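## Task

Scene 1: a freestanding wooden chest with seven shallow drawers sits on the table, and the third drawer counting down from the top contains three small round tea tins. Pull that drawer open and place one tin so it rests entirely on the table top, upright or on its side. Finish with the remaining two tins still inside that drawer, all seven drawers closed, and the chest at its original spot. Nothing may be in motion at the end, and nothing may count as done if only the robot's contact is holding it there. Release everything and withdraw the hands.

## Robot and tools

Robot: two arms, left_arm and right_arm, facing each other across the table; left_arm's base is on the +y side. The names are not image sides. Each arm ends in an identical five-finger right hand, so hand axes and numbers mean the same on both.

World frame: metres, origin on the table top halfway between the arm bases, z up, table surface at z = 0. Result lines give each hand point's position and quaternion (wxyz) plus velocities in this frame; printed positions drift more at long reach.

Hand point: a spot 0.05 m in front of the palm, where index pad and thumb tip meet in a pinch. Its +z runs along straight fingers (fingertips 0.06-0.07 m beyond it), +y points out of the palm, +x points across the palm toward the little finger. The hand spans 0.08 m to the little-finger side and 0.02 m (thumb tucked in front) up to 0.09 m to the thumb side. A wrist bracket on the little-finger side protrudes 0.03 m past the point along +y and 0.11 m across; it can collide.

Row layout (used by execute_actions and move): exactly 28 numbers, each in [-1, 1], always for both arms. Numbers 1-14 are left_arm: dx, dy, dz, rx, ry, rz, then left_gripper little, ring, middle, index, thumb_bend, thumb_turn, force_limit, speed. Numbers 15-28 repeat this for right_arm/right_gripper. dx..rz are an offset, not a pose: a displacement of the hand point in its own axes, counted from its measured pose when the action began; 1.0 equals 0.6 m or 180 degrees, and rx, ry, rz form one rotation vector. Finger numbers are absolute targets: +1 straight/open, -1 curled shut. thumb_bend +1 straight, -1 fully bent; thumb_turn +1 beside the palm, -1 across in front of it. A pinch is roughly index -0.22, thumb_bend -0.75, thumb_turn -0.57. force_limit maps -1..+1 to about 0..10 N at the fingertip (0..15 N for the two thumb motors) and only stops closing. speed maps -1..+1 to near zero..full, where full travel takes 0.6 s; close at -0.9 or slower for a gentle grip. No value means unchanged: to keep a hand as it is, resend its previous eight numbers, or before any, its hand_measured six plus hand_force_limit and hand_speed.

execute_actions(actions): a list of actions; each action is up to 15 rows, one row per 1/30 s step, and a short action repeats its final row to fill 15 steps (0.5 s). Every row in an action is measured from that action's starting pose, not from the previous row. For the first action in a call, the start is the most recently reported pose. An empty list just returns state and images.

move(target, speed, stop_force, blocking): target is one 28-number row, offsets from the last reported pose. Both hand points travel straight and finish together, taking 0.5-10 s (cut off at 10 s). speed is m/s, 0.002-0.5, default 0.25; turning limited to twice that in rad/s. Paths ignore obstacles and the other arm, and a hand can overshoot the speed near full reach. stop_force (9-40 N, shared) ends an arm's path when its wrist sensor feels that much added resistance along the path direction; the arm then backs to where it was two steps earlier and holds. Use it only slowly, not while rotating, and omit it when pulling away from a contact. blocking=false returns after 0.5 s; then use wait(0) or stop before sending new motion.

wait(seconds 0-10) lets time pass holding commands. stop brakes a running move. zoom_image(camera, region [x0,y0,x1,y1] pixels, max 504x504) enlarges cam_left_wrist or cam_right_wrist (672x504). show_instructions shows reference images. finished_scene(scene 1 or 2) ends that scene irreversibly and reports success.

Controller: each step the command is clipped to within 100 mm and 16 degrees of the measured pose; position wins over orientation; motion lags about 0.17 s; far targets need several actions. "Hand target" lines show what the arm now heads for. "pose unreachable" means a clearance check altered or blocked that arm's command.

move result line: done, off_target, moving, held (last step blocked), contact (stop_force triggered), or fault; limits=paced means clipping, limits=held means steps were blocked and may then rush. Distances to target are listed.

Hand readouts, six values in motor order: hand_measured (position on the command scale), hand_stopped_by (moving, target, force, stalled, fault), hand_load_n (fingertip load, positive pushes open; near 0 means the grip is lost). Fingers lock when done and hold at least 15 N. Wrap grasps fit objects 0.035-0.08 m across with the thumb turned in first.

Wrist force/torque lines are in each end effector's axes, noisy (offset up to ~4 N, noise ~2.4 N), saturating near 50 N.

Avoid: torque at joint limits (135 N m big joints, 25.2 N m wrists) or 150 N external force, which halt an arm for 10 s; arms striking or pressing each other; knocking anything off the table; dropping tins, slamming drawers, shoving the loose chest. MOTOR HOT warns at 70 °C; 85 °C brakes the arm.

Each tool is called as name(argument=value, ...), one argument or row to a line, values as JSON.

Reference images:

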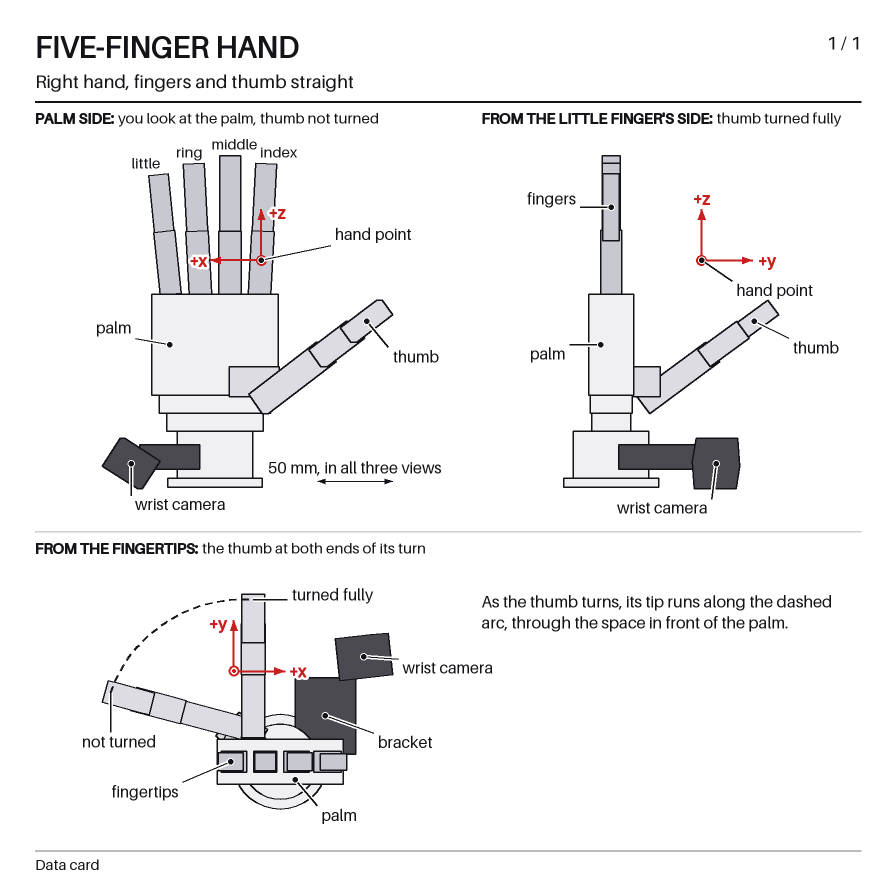

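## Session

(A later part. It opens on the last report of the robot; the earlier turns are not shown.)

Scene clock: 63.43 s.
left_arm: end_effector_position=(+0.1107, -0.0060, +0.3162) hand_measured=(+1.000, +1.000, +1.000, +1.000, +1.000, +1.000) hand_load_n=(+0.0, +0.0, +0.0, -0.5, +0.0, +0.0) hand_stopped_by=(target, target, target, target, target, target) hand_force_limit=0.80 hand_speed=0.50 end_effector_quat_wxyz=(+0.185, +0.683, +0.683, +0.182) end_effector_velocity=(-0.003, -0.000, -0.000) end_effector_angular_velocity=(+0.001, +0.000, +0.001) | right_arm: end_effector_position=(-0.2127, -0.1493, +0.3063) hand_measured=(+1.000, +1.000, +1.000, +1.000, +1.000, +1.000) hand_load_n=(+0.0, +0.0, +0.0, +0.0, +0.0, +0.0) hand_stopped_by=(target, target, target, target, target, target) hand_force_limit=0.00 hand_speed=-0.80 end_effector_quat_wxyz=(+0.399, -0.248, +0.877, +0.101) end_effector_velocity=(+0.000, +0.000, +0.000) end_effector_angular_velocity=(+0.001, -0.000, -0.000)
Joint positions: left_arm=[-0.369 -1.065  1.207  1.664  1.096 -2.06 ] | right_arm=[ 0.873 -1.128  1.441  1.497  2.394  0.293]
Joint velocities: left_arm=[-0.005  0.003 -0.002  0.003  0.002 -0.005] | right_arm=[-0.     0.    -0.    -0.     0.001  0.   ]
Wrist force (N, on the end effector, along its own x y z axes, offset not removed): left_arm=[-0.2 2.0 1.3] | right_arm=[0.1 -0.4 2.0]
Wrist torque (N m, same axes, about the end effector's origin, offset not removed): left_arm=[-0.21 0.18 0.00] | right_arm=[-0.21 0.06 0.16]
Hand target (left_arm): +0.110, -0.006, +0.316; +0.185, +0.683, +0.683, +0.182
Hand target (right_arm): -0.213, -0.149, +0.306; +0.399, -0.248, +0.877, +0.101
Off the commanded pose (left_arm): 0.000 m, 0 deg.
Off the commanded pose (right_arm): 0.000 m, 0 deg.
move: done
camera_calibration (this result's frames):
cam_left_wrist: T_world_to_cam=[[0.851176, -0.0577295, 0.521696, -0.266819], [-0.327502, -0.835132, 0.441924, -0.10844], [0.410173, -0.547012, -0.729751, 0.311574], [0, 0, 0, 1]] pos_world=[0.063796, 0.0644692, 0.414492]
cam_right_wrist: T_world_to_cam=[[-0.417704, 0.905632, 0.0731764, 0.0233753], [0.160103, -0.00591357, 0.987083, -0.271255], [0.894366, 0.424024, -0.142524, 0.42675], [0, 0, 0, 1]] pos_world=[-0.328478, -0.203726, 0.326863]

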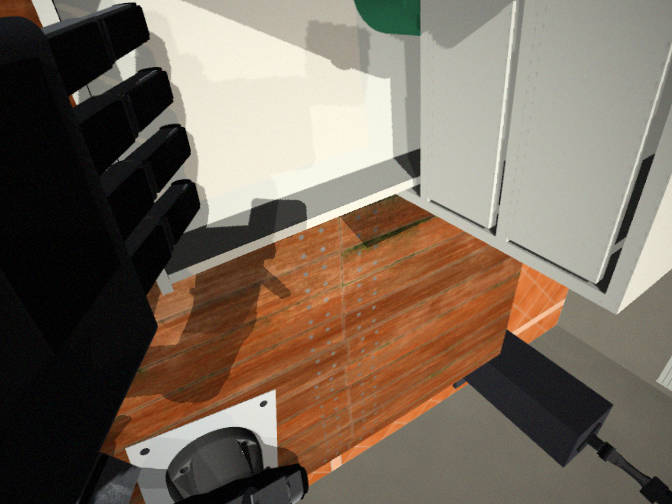

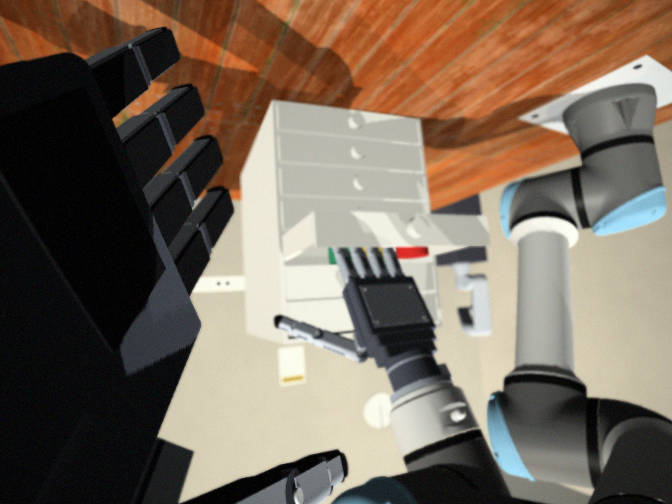

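move(
  target=[-0.01,-0.13,-0.075,0,0,0,1,1,1,1,1,1,0.8,0.5, 0,0,0,0,0,0,1,1,1,1,1,1,0,-0.8],
  speed=0.03,
)

move(
  target=[0,0.075,-0.10,0,0,0,1,1,1,1,1,1,0.8,0.5, 0,0,0,0,0,0,1,1,1,1,1,1,0,-0.8],
  speed=0.08,
)

Scene clock: 66.93 s.
left_arm: end_effector_position=(+0.0210, -0.0118, +0.3159) hand_measured=(+1.000, +1.000, +1.000, +1.000, +1.000, +1.000) hand_load_n=(+0.0, +0.0, +0.0, -2.0, +0.0, +0.0) hand_stopped_by=(target, target, target, target, target, target) hand_force_limit=0.80 hand_speed=0.50 end_effector_quat_wxyz=(+0.185, +0.683, +0.683, +0.182) end_effector_velocity=(-0.003, -0.000, +0.001) end_effector_angular_velocity=(-0.001, +0.001, +0.000) | right_arm: end_effector_position=(-0.2127, -0.1493, +0.3063) hand_measured=(+1.000, +1.000, +1.000, +1.000, +1.000, +1.000) hand_load_n=(+0.0, +0.0, +0.0, +0.0, +0.0, +0.0) hand_stopped_by=(target, target, target, target, target, target) hand_force_limit=0.00 hand_speed=-0.80 end_effector_quat_wxyz=(+0.399, -0.248, +0.877, +0.101) end_effector_velocity=(-0.000, +0.000, +0.000) end_effector_angular_velocity=(+0.000, +0.001, -0.000)
Joint positions: left_arm=[-0.517 -0.994  1.113  1.756  1.135 -2.219] | right_arm=[ 0.873 -1.128  1.441  1.497  2.394  0.293]
Joint velocities: left_arm=[-0.004  0.002 -0.004  0.003  0.001 -0.004] | right_arm=[ 0.    -0.    -0.001 -0.    -0.001  0.   ]
Wrist force (N, on the end effector, along its own x y z axes, offset not removed): left_arm=[1.7 4.4 0.6] | right_arm=[-0.1 -1.2 2.4]
Wrist torque (N m, same axes, about the end effector's origin, offset not removed): left_arm=[-0.23 0.09 0.20] | right_arm=[-0.37 -0.18 0.09]
Hand target (left_arm): +0.021, -0.012, +0.316; +0.185, +0.683, +0.683, +0.182
Hand target (right_arm): -0.213, -0.149, +0.306; +0.399, -0.248, +0.877, +0.101
Off the commanded pose (left_arm): 0.000 m, 0 deg.
Off the commanded pose (right_arm): 0.000 m, 0 deg.
move: done
camera_calibration (this result's frames):
cam_left_wrist: T_world_to_cam=[[0.851396, -0.0578452, 0.521325, -0.190485], [-0.327379, -0.835145, 0.44199, -0.142588], [0.409815, -0.546979, -0.729976, 0.345049], [0, 0, 0, 1]] pos_world=[-0.0259084, 0.0586346, 0.414204]
cam_right_wrist: T_world_to_cam=[[-0.417704, 0.905632, 0.0731763, 0.0233753], [0.160103, -0.00591353, 0.987083, -0.271255], [0.894366, 0.424024, -0.142524, 0.42675], [0, 0, 0, 1]] pos_world=[-0.328478, -0.203726, 0.326863]

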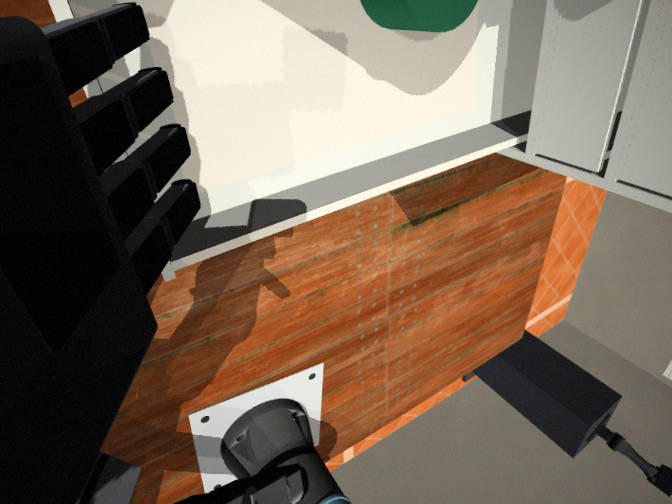

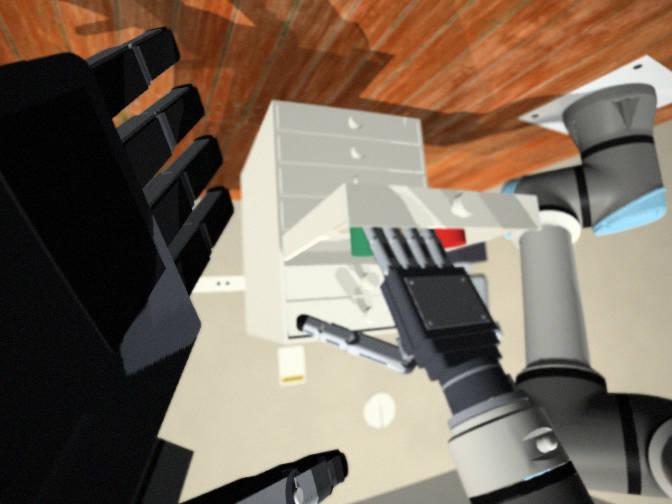

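Scene clock: 68.37 s.
left_arm: end_effector_position=(+0.0298, -0.0117, +0.3900) hand_measured=(+1.000, +1.000, +1.000, +1.000, +1.000, +1.000) hand_load_n=(+0.0, +0.0, +0.0, +0.0, +0.0, +0.0) hand_stopped_by=(target, target, target, target, target, target) hand_force_limit=0.80 hand_speed=0.50 end_effector_quat_wxyz=(+0.185, +0.683, +0.683, +0.182) end_effector_velocity=(+0.000, -0.000, +0.003) end_effector_angular_velocity=(+0.001, +0.001, +0.001) | right_arm: end_effector_position=(-0.2127, -0.1493, +0.3063) hand_measured=(+1.000, +1.000, +1.000, +1.000, +1.000, +1.000) hand_load_n=(+0.0, +0.0, +0.0, +0.0, +0.0, +0.0) hand_stopped_by=(target, target, target, target, target, target) hand_force_limit=0.00 hand_speed=-0.80 end_effector_quat_wxyz=(+0.399, -0.248, +0.877, +0.101) end_effector_velocity=(+0.000, -0.000, -0.000) end_effector_angular_velocity=(+0.000, -0.000, +0.000)
Joint positions: left_arm=[-0.503 -1.008  0.944  1.933  1.131 -2.204] | right_arm=[ 0.873 -1.128  1.441  1.497  2.394  0.293]
Joint velocities: left_arm=[ 0.001  0.002 -0.01   0.009  0.001  0.   ] | right_arm=[ 0. -0.  0. -0.  0. -0.]
Wrist force (N, on the end effector, along its own x y z axes, offset not removed): left_arm=[-0.8 1.3 1.5] | right_arm=[-0.9 -0.9 3.1]
Wrist torque (N m, same axes, about the end effector's origin, offset not removed): left_arm=[-0.04 0.15 0.06] | right_arm=[-0.40 0.02 0.13]
Hand target (left_arm): +0.030, -0.012, +0.390; +0.185, +0.683, +0.683, +0.182
Hand target (right_arm): -0.213, -0.149, +0.306; +0.399, -0.248, +0.877, +0.101
Off the commanded pose (left_arm): 0.000 m, 0 deg.
Off the commanded pose (right_arm): 0.000 m, 0 deg.
move: done
camera_calibration (this result's frames):
cam_left_wrist: T_world_to_cam=[[0.851338, -0.0578245, 0.521422, -0.236687], [-0.327507, -0.835024, 0.442125, -0.172399], [0.409834, -0.547167, -0.729825, 0.395624], [0, 0, 0, 1]] pos_world=[-0.0171009, 0.058829, 0.488372]
cam_right_wrist: T_world_to_cam=[[-0.417704, 0.905631, 0.0731762, 0.0233752], [0.160103, -0.00591333, 0.987083, -0.271255], [0.894366, 0.424025, -0.142524, 0.42675], [0, 0, 0, 1]] pos_world=[-0.328478, -0.203726, 0.326863]

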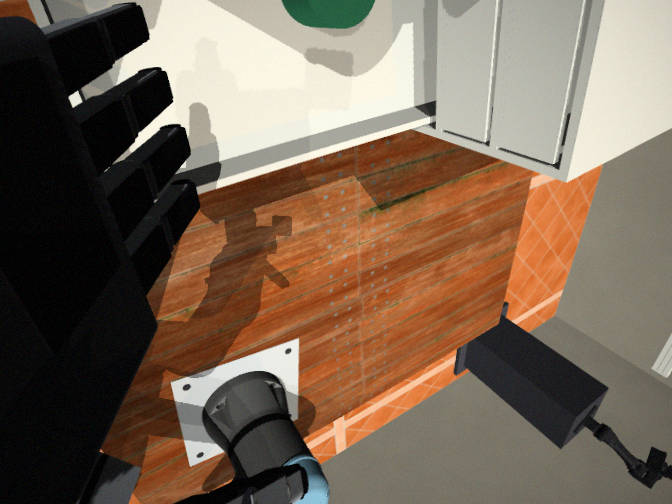

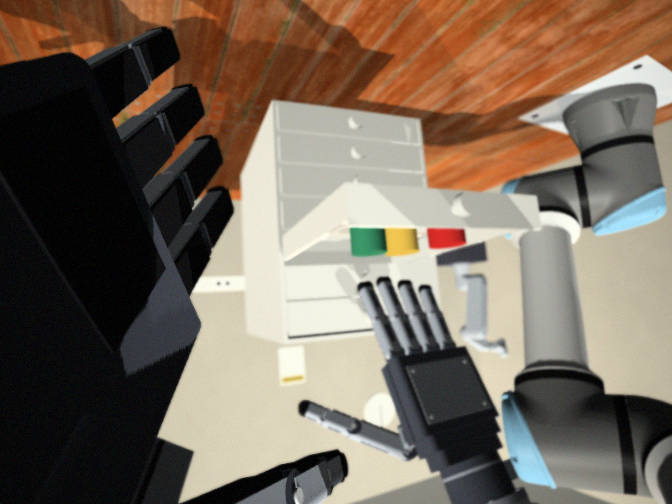

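Look from the left camera: shift +y to see the tins.

move(
  target=[0.2,0.06,-0.03,0,0,0,1,1,1,0.7,-0.3,-0.57,0.8,0.5, 0,0,0,0,0,0,1,1,1,1,1,1,0,-0.8],
  speed=0.15,
)

Scene clock: 69.90 s.
left_arm: end_effector_position=(+0.0521, +0.1080, +0.4232) hand_measured=(+1.000, +1.000, +1.000, +0.700, -0.300, -0.570) hand_load_n=(+0.0, +0.0, +0.0, +0.0, +0.0, +0.0) hand_stopped_by=(target, target, target, target, target, target) hand_force_limit=0.80 hand_speed=0.50 end_effector_quat_wxyz=(+0.185, +0.683, +0.683, +0.182) end_effector_velocity=(-0.000, +0.003, +0.001) end_effector_angular_velocity=(-0.000, -0.001, -0.000) | right_arm: end_effector_position=(-0.2127, -0.1493, +0.3063) hand_measured=(+1.000, +1.000, +1.000, +1.000, +1.000, +1.000) hand_load_n=(+0.0, +0.0, +0.0, +0.0, +0.0, +0.0) hand_stopped_by=(target, target, target, target, target, target) hand_force_limit=0.00 hand_speed=-0.80 end_effector_quat_wxyz=(+0.399, -0.248, +0.877, +0.101) end_effector_velocity=(+0.000, -0.000, +0.000) end_effector_angular_velocity=(-0.001, -0.001, +0.000)
Joint positions: left_arm=[-0.615 -1.335  1.335  1.916  1.167 -2.321] | right_arm=[ 0.873 -1.128  1.441  1.497  2.394  0.293]
Joint velocities: left_arm=[-0.005 -0.007  0.008  0.001  0.001 -0.005] | right_arm=[ 0.     0.    -0.     0.001  0.     0.   ]
Wrist force (N, on the end effector, along its own x y z axes, offset not removed): left_arm=[1.1 0.1 0.8] | right_arm=[-0.4 -2.2 2.9]
Wrist torque (N m, same axes, about the end effector's origin, offset not removed): left_arm=[-0.20 -0.17 0.24] | right_arm=[-0.51 -0.06 0.14]
Hand target (left_arm): +0.052, +0.108, +0.423; +0.185, +0.683, +0.683, +0.182
Hand target (right_arm): -0.213, -0.149, +0.306; +0.399, -0.248, +0.877, +0.101
Off the commanded pose (left_arm): 0.000 m, 0 deg.
Off the commanded pose (right_arm): 0.000 m, 0 deg.
move: done
camera_calibration (this result's frames):
cam_left_wrist: T_world_to_cam=[[0.851532, -0.0579249, 0.521092, -0.265963], [-0.327325, -0.835131, 0.442057, -0.0797913], [0.409575, -0.546992, -0.730102, 0.476293], [0, 0, 0, 1]] pos_world=[0.00528039, 0.178487, 0.521606]
cam_right_wrist: T_world_to_cam=[[-0.417704, 0.905632, 0.0731764, 0.0233753], [0.160103, -0.00591341, 0.987083, -0.271255], [0.894366, 0.424024, -0.142524, 0.42675], [0, 0, 0, 1]] pos_world=[-0.328478, -0.203726, 0.326863]

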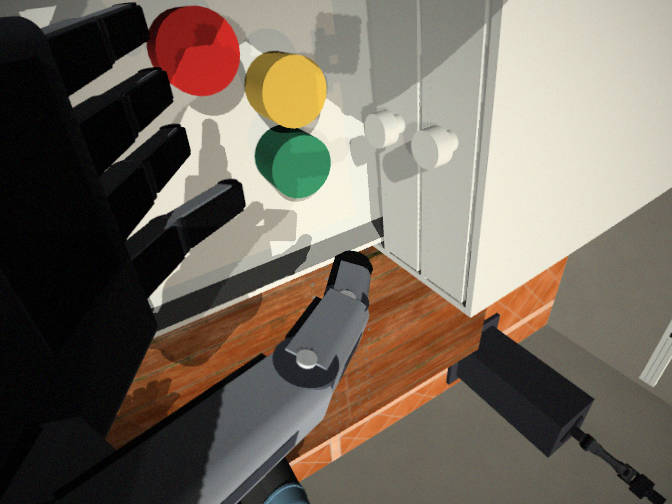

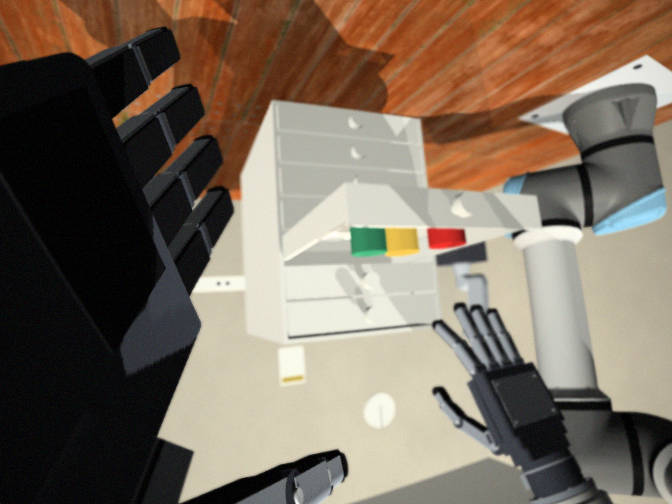

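move(
  target=[0.1,-0.021,0.09,0.322,-0.068,-0.526,-1,-1,0.5,0.5,-0.2,-0.8,0.8,0.5, 0,0,0,0,0,0,1,1,1,1,1,1,0,-0.8],
  speed=0.1,
)

Scene clock: 80.80 s.
left_arm: end_effector_position=(+0.0683, +0.1677, +0.3704) hand_measured=(-1.000, -1.000, +0.500, +0.500, -0.200, -0.800) hand_load_n=(+0.0, +0.0, +0.0, +0.0, +0.0, +0.0) hand_stopped_by=(target, target, target, target, target, target) hand_force_limit=0.80 hand_speed=0.50 end_effector_quat_wxyz=(-0.000, -0.001, -0.924, +0.382) end_effector_velocity=(+0.001, +0.001, -0.000) end_effector_angular_velocity=(-0.010, +0.006, +0.012) | right_arm: end_effector_position=(-0.2127, -0.1493, +0.3063) hand_measured=(+1.000, +1.000, +1.000, +1.000, +1.000, +1.000) hand_load_n=(+0.0, +0.0, +0.0, +0.0, +0.0, +0.0) hand_stopped_by=(target, target, target, target, target, target) hand_force_limit=0.00 hand_speed=-0.80 end_effector_quat_wxyz=(+0.399, -0.248, +0.877, +0.101) end_effector_velocity=(-0.000, +0.000, +0.001) end_effector_angular_velocity=(+0.001, +0.001, +0.000)
Joint positions: left_arm=[-0.476 -1.851  1.636  1.079  1.2   -3.54 ] | right_arm=[ 0.873 -1.128  1.441  1.497  2.394  0.293]
Joint velocities: left_arm=[-0.006 -0.009  0.009 -0.006 -0.012 -0.015] | right_arm=[ 0.    -0.    -0.001  0.     0.    -0.   ]
Wrist force (N, on the end effector, along its own x y z axes, offset not removed): left_arm=[2.0 -0.6 -0.7] | right_arm=[-0.8 -2.7 2.8]
Wrist torque (N m, same axes, about the end effector's origin, offset not removed): left_arm=[-0.11 -0.18 0.27] | right_arm=[-0.64 0.04 0.04]
Hand target (left_arm): +0.068, +0.168, +0.370; +0.000, +0.000, +0.924, -0.383
Hand target (right_arm): -0.213, -0.149, +0.306; +0.399, -0.248, +0.877, +0.101
Off the commanded pose (left_arm): 0.000 m, 0 deg.
Off the commanded pose (right_arm): 0.000 m, 0 deg.
move: done
camera_calibration (this result's frames):
cam_left_wrist: T_world_to_cam=[[0.0608389, 0.723261, -0.68789, 0.122047], [0.83732, 0.33815, 0.429592, -0.273004], [0.543317, -0.60212, -0.585028, 0.410076], [0, 0, 0, 1]] pos_world=[-0.00163451, 0.25096, 0.441142]
cam_right_wrist: T_world_to_cam=[[-0.417704, 0.905631, 0.0731768, 0.0233751], [0.160103, -0.00591381, 0.987083, -0.271255], [0.894366, 0.424024, -0.142524, 0.42675], [0, 0, 0, 1]] pos_world=[-0.328478, -0.203726, 0.326863]

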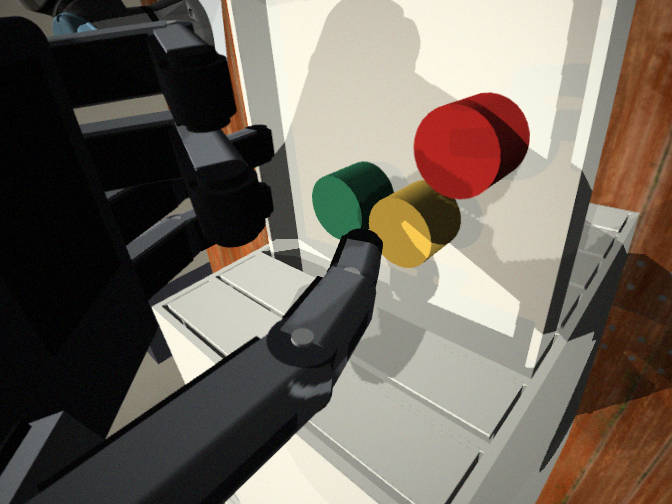

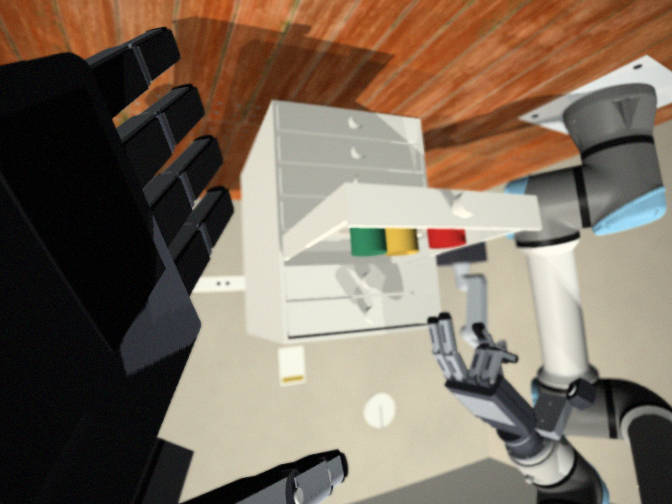

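move(
  target=[0,0.083,0.083,0,0,0,-1,-1,0.75,0.75,0.1,-0.8,0.8,0.5, 0,0,0,0,0,0,1,1,1,1,1,1,0,-0.8],
  speed=0.06,
)

Scene clock: 82.67 s.
left_arm: end_effector_position=(+0.0685, +0.1679, +0.3002) hand_measured=(-1.000, -1.000, +0.750, +0.750, +0.100, -0.800) hand_load_n=(+0.0, +0.0, +0.0, +0.0, +0.0, +0.0) hand_stopped_by=(target, target, target, target, target, target) hand_force_limit=0.80 hand_speed=0.50 end_effector_quat_wxyz=(-0.000, -0.001, -0.924, +0.382) end_effector_velocity=(-0.000, -0.000, -0.003) end_effector_angular_velocity=(+0.000, -0.001, -0.000) | right_arm: end_effector_position=(-0.2127, -0.1493, +0.3063) hand_measured=(+1.000, +1.000, +1.000, +1.000, +1.000, +1.000) hand_load_n=(+0.0, +0.0, +0.0, +0.0, +0.0, +0.0) hand_stopped_by=(target, target, target, target, target, target) hand_force_limit=0.00 hand_speed=-0.80 end_effector_quat_wxyz=(+0.399, -0.248, +0.877, +0.101) end_effector_velocity=(-0.000, -0.000, +0.000) end_effector_angular_velocity=(-0.000, -0.000, +0.000)
Joint positions: left_arm=[-0.476 -1.873  1.831  0.905  1.2   -3.54 ] | right_arm=[ 0.873 -1.128  1.441  1.497  2.394  0.293]
Joint velocities: left_arm=[ 0.     0.001  0.006 -0.007 -0.     0.001] | right_arm=[ 0.     0.    -0.001  0.001  0.    -0.   ]
Wrist force (N, on the end effector, along its own x y z axes, offset not removed): left_arm=[0.0 0.1 -1.7] | right_arm=[0.1 -1.6 2.3]
Wrist torque (N m, same axes, about the end effector's origin, offset not removed): left_arm=[-0.08 0.22 0.17] | right_arm=[-0.39 -0.11 0.19]
Hand target (left_arm): +0.068, +0.168, +0.300; +0.000, +0.001, +0.924, -0.382
Hand target (right_arm): -0.213, -0.149, +0.306; +0.399, -0.248, +0.877, +0.101
Off the commanded pose (left_arm): 0.000 m, 0 deg.
Off the commanded pose (right_arm): 0.000 m, 0 deg.
move: done
camera_calibration (this result's frames):
cam_left_wrist: T_world_to_cam=[[0.060829, 0.723303, -0.687846, 0.0735953], [0.837311, 0.338141, 0.429618, -0.243075], [0.543333, -0.602074, -0.585061, 0.369086], [0, 0, 0, 1]] pos_world=[-0.00148379, 0.251179, 0.37099]
cam_right_wrist: T_world_to_cam=[[-0.417704, 0.905632, 0.0731766, 0.0233752], [0.160103, -0.00591359, 0.987083, -0.271255], [0.894366, 0.424024, -0.142524, 0.42675], [0, 0, 0, 1]] pos_world=[-0.328478, -0.203726, 0.326863]

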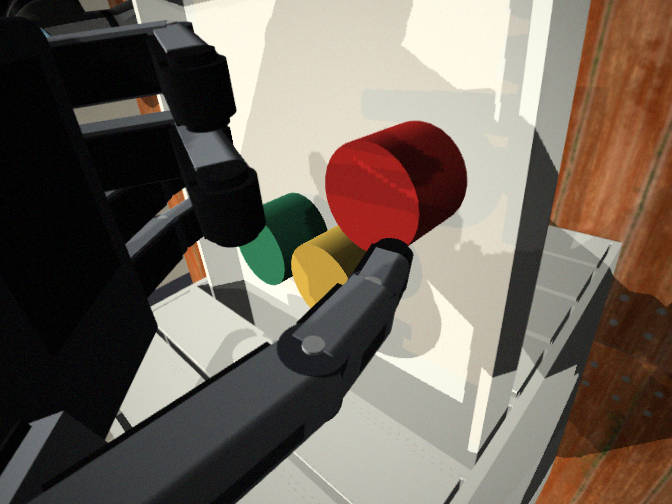

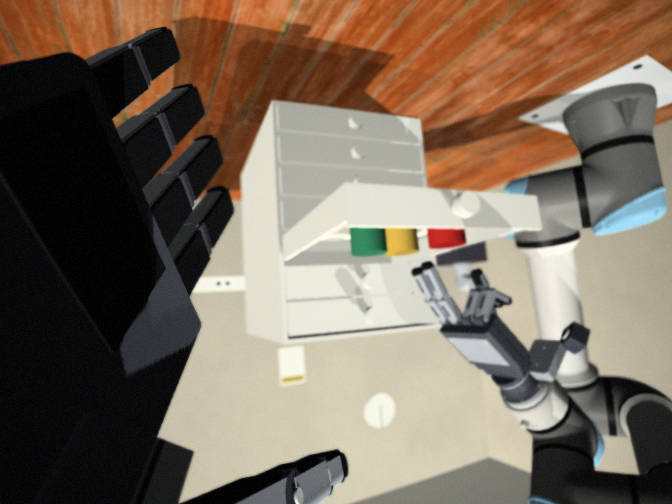

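move(
  target=[0,0.041,0.041,0,0,0,-1,-1,0.75,0.75,0.1,-0.8,0.8,0.5, 0,0,0,0,0,0,1,1,1,1,1,1,0,-0.8],
  speed=0.02,
  stop_force=9,
)

Scene clock: 84.90 s.
left_arm: end_effector_position=(+0.0686, +0.1680, +0.2657) hand_measured=(-1.000, -1.000, +0.750, +0.750, +0.100, -0.800) hand_load_n=(+0.0, +0.0, +0.0, +0.0, +0.0, +0.0) hand_stopped_by=(target, target, target, target, target, target) hand_force_limit=0.80 hand_speed=0.50 end_effector_quat_wxyz=(-0.000, -0.001, -0.924, +0.382) end_effector_velocity=(+0.000, -0.000, -0.002) end_effector_angular_velocity=(-0.000, -0.000, +0.000) | right_arm: end_effector_position=(-0.2127, -0.1493, +0.3063) hand_measured=(+1.000, +1.000, +1.000, +1.000, +1.000, +1.000) hand_load_n=(+0.0, +0.0, +0.0, +0.0, +0.0, +0.0) hand_stopped_by=(target, target, target, target, target, target) hand_force_limit=0.00 hand_speed=-0.80 end_effector_quat_wxyz=(+0.399, -0.248, +0.877, +0.101) end_effector_velocity=(-0.000, -0.000, -0.001) end_effector_angular_velocity=(-0.001, +0.001, -0.000)
Joint positions: left_arm=[-0.476 -1.874  1.919  0.817  1.2   -3.54 ] | right_arm=[ 0.873 -1.128  1.441  1.497  2.394  0.293]
Joint velocities: left_arm=[ 0.     0.     0.006 -0.007 -0.     0.   ] | right_arm=[ 0.     0.     0.001 -0.001 -0.002  0.   ]
Wrist force (N, on the end effector, along its own x y z axes, offset not removed): left_arm=[0.4 -0.7 0.2] | right_arm=[0.0 -2.7 2.0]
Wrist torque (N m, same axes, about the end effector's origin, offset not removed): left_arm=[-0.40 0.01 0.08] | right_arm=[-0.53 -0.05 0.05]
Hand target (left_arm): +0.069, +0.168, +0.265; +0.000, +0.001, +0.924, -0.382
Hand target (right_arm): -0.213, -0.149, +0.306; +0.399, -0.248, +0.877, +0.101
Off the commanded pose (left_arm): 0.000 m, 0 deg.
Off the commanded pose (right_arm): 0.000 m, 0 deg.
move: done
camera_calibration (this result's frames):
cam_left_wrist: T_world_to_cam=[[0.0607882, 0.723321, -0.687831, 0.0497698], [0.837313, 0.338155, 0.429602, -0.228345], [0.543333, -0.602045, -0.58509, 0.34893], [0, 0, 0, 1]] pos_world=[-0.00141498, 0.251288, 0.336486]
cam_right_wrist: T_world_to_cam=[[-0.417704, 0.905632, 0.0731766, 0.0233751], [0.160103, -0.00591372, 0.987083, -0.271255], [0.894366, 0.424024, -0.142524, 0.42675], [0, 0, 0, 1]] pos_world=[-0.328478, -0.203726, 0.326863]

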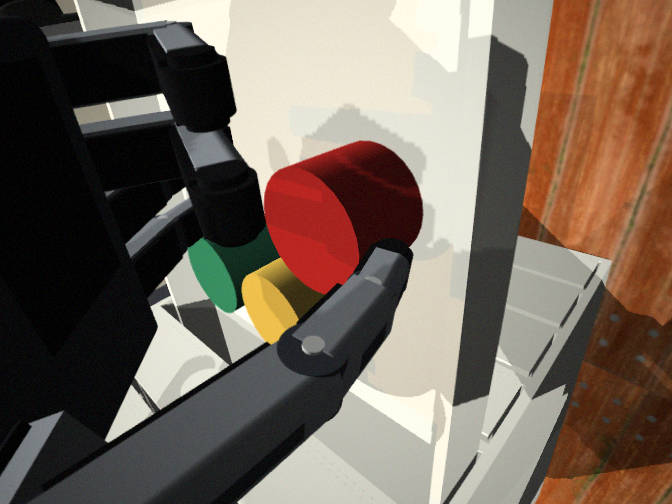

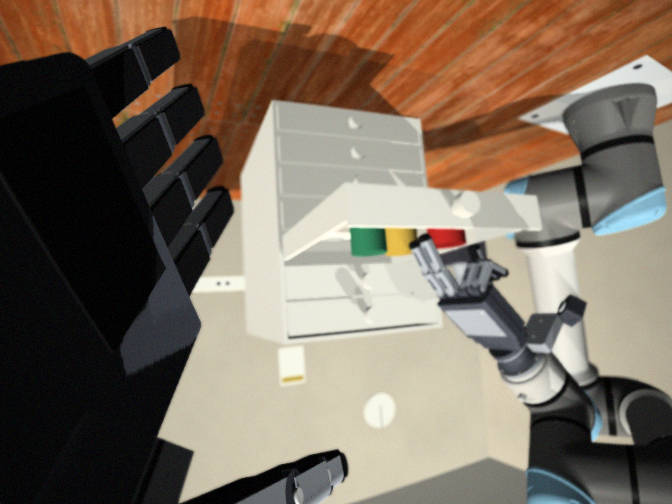

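move(
  target=[0.012,0.018,0.018,0,0,0,-1,-1,0.75,0.75,0.1,-0.8,0.8,0.5, 0,0,0,0,0,0,1,1,1,1,1,1,0,-0.8],
  speed=0.01,
  stop_force=9,
)

execute_actions(
  actions=[
    [[0,0,0,0,0,0,-1,-1,-0.3,-0.3,-0.5,-0.8,0.6,-0.3, 0,0,0,0,0,0,1,1,1,1,1,1,0,-0.8]],
    [[0,0,0,0,0,0,-1,-1,-0.3,-0.3,-0.5,-0.8,0.6,-0.3, 0,0,0,0,0,0,1,1,1,1,1,1,0,-0.8]],
    [[0,0,0,0,0,0,-1,-1,-0.3,-0.3,-0.5,-0.8,0.6,-0.3, 0,0,0,0,0,0,1,1,1,1,1,1,0,-0.8]],
    [[0,0,0,0,0,0,-1,-1,-0.3,-0.3,-0.5,-0.8,0.6,-0.3, 0,0,0,0,0,0,1,1,1,1,1,1,0,-0.8]],
  ],
)

Scene clock: 87.03 s.
left_arm: end_effector_position=(+0.0615, +0.1681, +0.2507) hand_measured=(-1.000, -1.000, +0.750, +0.750, +0.100, -0.800) hand_load_n=(+0.0, +0.0, +0.0, +0.0, +0.0, +0.0) hand_stopped_by=(target, target, target, target, target, target) hand_force_limit=0.80 hand_speed=0.50 end_effector_quat_wxyz=(-0.000, -0.001, -0.924, +0.382) end_effector_velocity=(-0.001, +0.000, -0.003) end_effector_angular_velocity=(+0.000, +0.000, -0.001) | right_arm: end_effector_position=(-0.2127, -0.1493, +0.3063) hand_measured=(+1.000, +1.000, +1.000, +1.000, +1.000, +1.000) hand_load_n=(+0.0, +0.0, +0.0, +0.0, +0.0, +0.0) hand_stopped_by=(target, target, target, target, target, target) hand_force_limit=0.00 hand_speed=-0.80 end_effector_quat_wxyz=(+0.399, -0.248, +0.877, +0.101) end_effector_velocity=(+0.000, +0.000, +0.000) end_effector_angular_velocity=(-0.000, -0.002, +0.000)
Joint positions: left_arm=[-0.507 -1.871  1.958  0.786  1.18  -3.566] | right_arm=[ 0.873 -1.128  1.441  1.497  2.394  0.293]
Joint velocities: left_arm=[-0.006  0.001  0.006 -0.005 -0.003 -0.005] | right_arm=[-0.    -0.     0.001  0.     0.001 -0.   ]
Wrist force (N, on the end effector, along its own x y z axes, offset not removed): left_arm=[-0.8 -2.0 2.0] | right_arm=[0.0 -2.7 2.0]
Wrist torque (N m, same axes, about the end effector's origin, offset not removed): left_arm=[-0.54 0.12 0.11] | right_arm=[-0.58 -0.11 0.13]
Hand target (left_arm): +0.061, +0.168, +0.250; +0.000, +0.001, +0.924, -0.382
Hand target (right_arm): -0.213, -0.149, +0.306; +0.399, -0.248, +0.877, +0.101
Off the commanded pose (left_arm): 0.000 m, 0 deg.
Off the commanded pose (right_arm): 0.000 m, 0 deg.
move: done
camera_calibration (this result's frames):
cam_left_wrist: T_world_to_cam=[[0.0607389, 0.723357, -0.687798, 0.0398178], [0.837363, 0.338112, 0.429539, -0.216014], [0.543263, -0.602026, -0.585176, 0.344033], [0, 0, 0, 1]] pos_world=[-0.00843687, 0.251352, 0.321493]
cam_right_wrist: T_world_to_cam=[[-0.417704, 0.905631, 0.0731768, 0.0233751], [0.160103, -0.00591372, 0.987083, -0.271255], [0.894366, 0.424024, -0.142524, 0.42675], [0, 0, 0, 1]] pos_world=[-0.328478, -0.203726, 0.326863]

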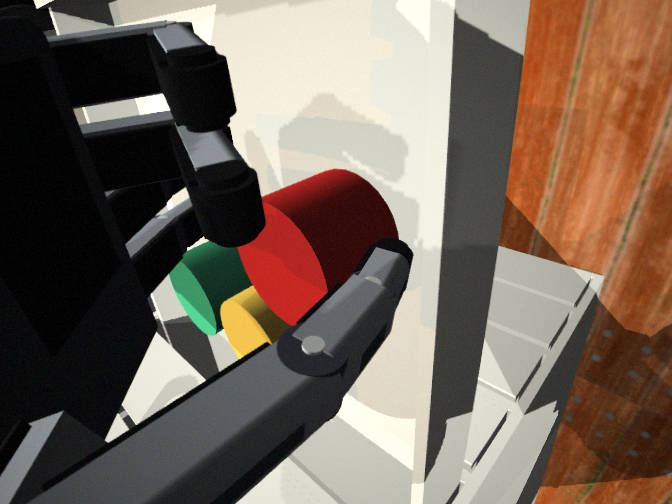

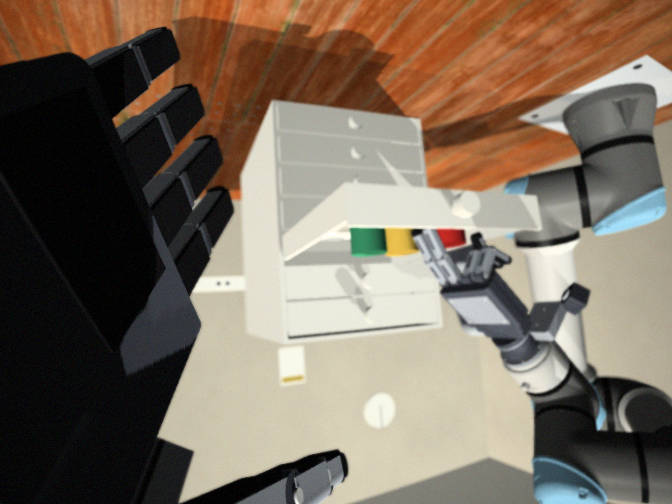

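Scene clock: 89.03 s.
left_arm: end_effector_position=(+0.0615, +0.1681, +0.2507) hand_measured=(-1.000, -1.000, -0.300, +0.330, -0.268, -0.800) hand_load_n=(+0.0, +0.0, +0.5, +11.5, +10.0, -1.5) hand_stopped_by=(target, target, target, force, force, target) hand_force_limit=0.60 hand_speed=-0.30 end_effector_quat_wxyz=(-0.000, -0.001, -0.924, +0.382) end_effector_velocity=(+0.000, -0.000, +0.000) end_effector_angular_velocity=(-0.001, -0.000, +0.001) | right_arm: end_effector_position=(-0.2127, -0.1493, +0.3063) hand_measured=(+1.000, +1.000, +1.000, +1.000, +1.000, +1.000) hand_load_n=(+0.0, +0.0, +0.0, +0.0, +0.0, +0.0) hand_stopped_by=(target, target, target, target, target, target) hand_force_limit=0.00 hand_speed=-0.80 end_effector_quat_wxyz=(+0.399, -0.248, +0.877, +0.101) end_effector_velocity=(+0.000, -0.000, +0.000) end_effector_angular_velocity=(-0.001, -0.001, +0.000)
Joint positions: left_arm=[-0.507 -1.871  1.958  0.786  1.18  -3.566] | right_arm=[ 0.873 -1.128  1.441  1.497  2.394  0.293]
Joint velocities: left_arm=[ 0.    -0.001  0.    -0.001 -0.001 -0.   ] | right_arm=[ 0.    -0.     0.     0.001  0.    -0.   ]
Wrist force (N, on the end effector, along its own x y z axes, offset not removed): left_arm=[-0.5 -0.6 -1.6] | right_arm=[0.1 -2.2 2.8]
Wrist torque (N m, same axes, about the end effector's origin, offset not removed): left_arm=[-0.09 0.22 0.07] | right_arm=[-0.52 -0.06 0.14]
Hand target (left_arm): +0.062, +0.168, +0.251; +0.000, +0.001, +0.924, -0.382
Hand target (right_arm): -0.213, -0.149, +0.306; +0.399, -0.248, +0.877, +0.101
Off the commanded pose (left_arm): 0.000 m, 0 deg.
Off the commanded pose (right_arm): 0.000 m, 0 deg.
camera_calibration (this result's frames):
cam_left_wrist: T_world_to_cam=[[0.0607476, 0.723368, -0.687785, 0.0398017], [0.837363, 0.338099, 0.429549, -0.215996], [0.543262, -0.60202, -0.585183, 0.344028], [0, 0, 0, 1]] pos_world=[-0.00844807, 0.251348, 0.321475]
cam_right_wrist: T_world_to_cam=[[-0.417704, 0.905632, 0.073177, 0.023375], [0.160103, -0.00591392, 0.987083, -0.271255], [0.894366, 0.424024, -0.142524, 0.42675], [0, 0, 0, 1]] pos_world=[-0.328478, -0.203726, 0.326863]

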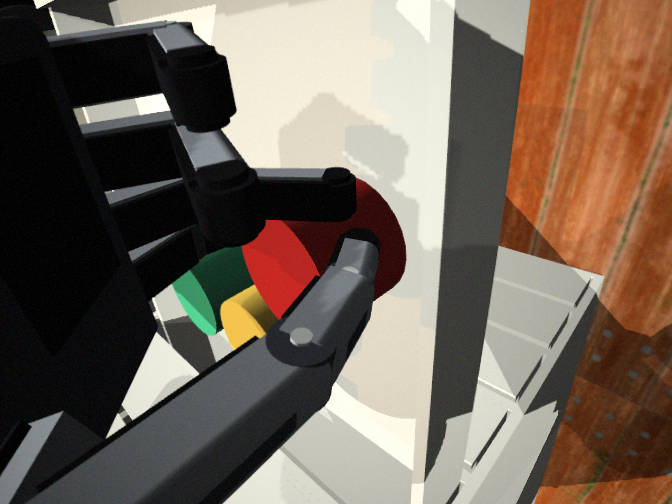

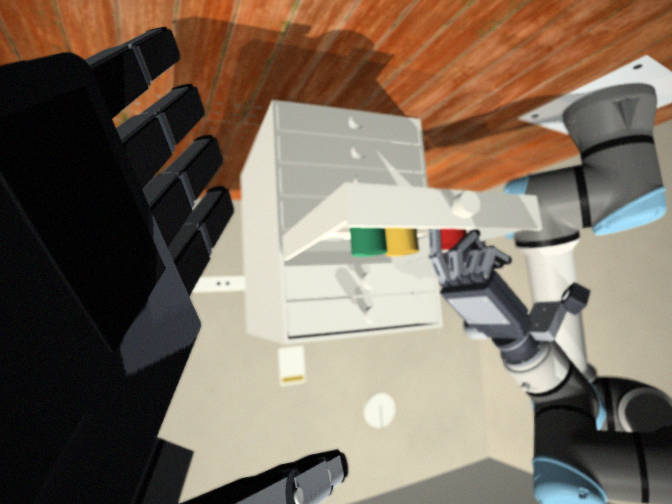

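move(
  target=[0,-0.094,-0.094,0,0,0,-1,-1,-0.3,-0.3,-0.5,-0.8,0.6,-0.3, 0,0,0,0,0,0,1,1,1,1,1,1,0,-0.8],
  speed=0.04,
)

Scene clock: 95.40 s.
left_arm: end_effector_position=(+0.0614, +0.1679, +0.3301) hand_measured=(-1.000, -1.000, -0.300, +0.330, -0.268, -0.800) hand_load_n=(+0.0, +0.0, +0.5, +11.5, +10.0, -1.5) hand_stopped_by=(target, target, target, force, force, target) hand_force_limit=0.60 hand_speed=-0.30 end_effector_quat_wxyz=(-0.000, -0.001, -0.924, +0.382) end_effector_velocity=(-0.000, +0.000, +0.003) end_effector_angular_velocity=(+0.000, +0.001, -0.001) | right_arm: end_effector_position=(-0.2127, -0.1493, +0.3063) hand_measured=(+1.000, +1.000, +1.000, +1.000, +1.000, +1.000) hand_load_n=(+0.0, +0.0, +0.0, +0.0, +0.0, +0.0) hand_stopped_by=(target, target, target, target, target, target) hand_force_limit=0.00 hand_speed=-0.80 end_effector_quat_wxyz=(+0.399, -0.248, +0.877, +0.101) end_effector_velocity=(-0.000, +0.000, -0.000) end_effector_angular_velocity=(+0.001, +0.002, -0.000)
Joint positions: left_arm=[-0.507 -1.867  1.753  0.987  1.18  -3.566] | right_arm=[ 0.873 -1.128  1.441  1.497  2.394  0.293]
Joint velocities: left_arm=[-0.     0.    -0.008  0.007  0.001 -0.   ] | right_arm=[-0.    -0.     0.    -0.001 -0.001  0.   ]
Wrist force (N, on the end effector, along its own x y z axes, offset not removed): left_arm=[-0.8 -0.5 -0.3] | right_arm=[-0.8 -1.4 2.6]
Wrist torque (N m, same axes, about the end effector's origin, offset not removed): left_arm=[-0.23 0.23 -0.07] | right_arm=[-0.32 0.08 0.14]
Hand target (left_arm): +0.061, +0.168, +0.330; +0.000, +0.001, +0.924, -0.382
Hand target (right_arm): -0.213, -0.149, +0.306; +0.399, -0.248, +0.877, +0.101
Off the commanded pose (left_arm): 0.000 m, 0 deg.
Off the commanded pose (right_arm): 0.000 m, 0 deg.
move: done
camera_calibration (this result's frames):
cam_left_wrist: T_world_to_cam=[[0.0607525, 0.723325, -0.68783, 0.0946511], [0.837364, 0.338122, 0.42953, -0.249905], [0.54326, -0.602059, -0.585144, 0.390446], [0, 0, 0, 1]] pos_world=[-0.00860281, 0.251106, 0.400913]
cam_right_wrist: T_world_to_cam=[[-0.417704, 0.905632, 0.073177, 0.023375], [0.160103, -0.00591392, 0.987083, -0.271255], [0.894366, 0.424024, -0.142524, 0.42675], [0, 0, 0, 1]] pos_world=[-0.328478, -0.203726, 0.326863]

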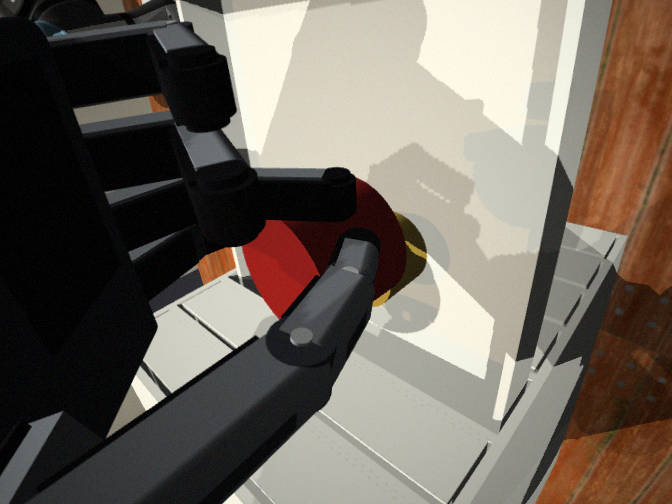

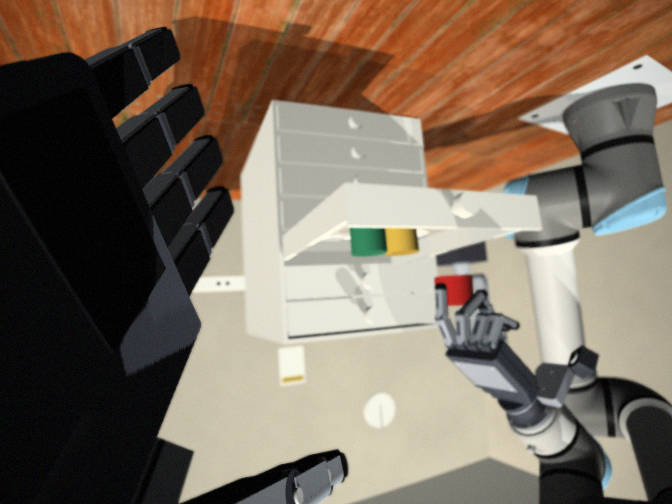

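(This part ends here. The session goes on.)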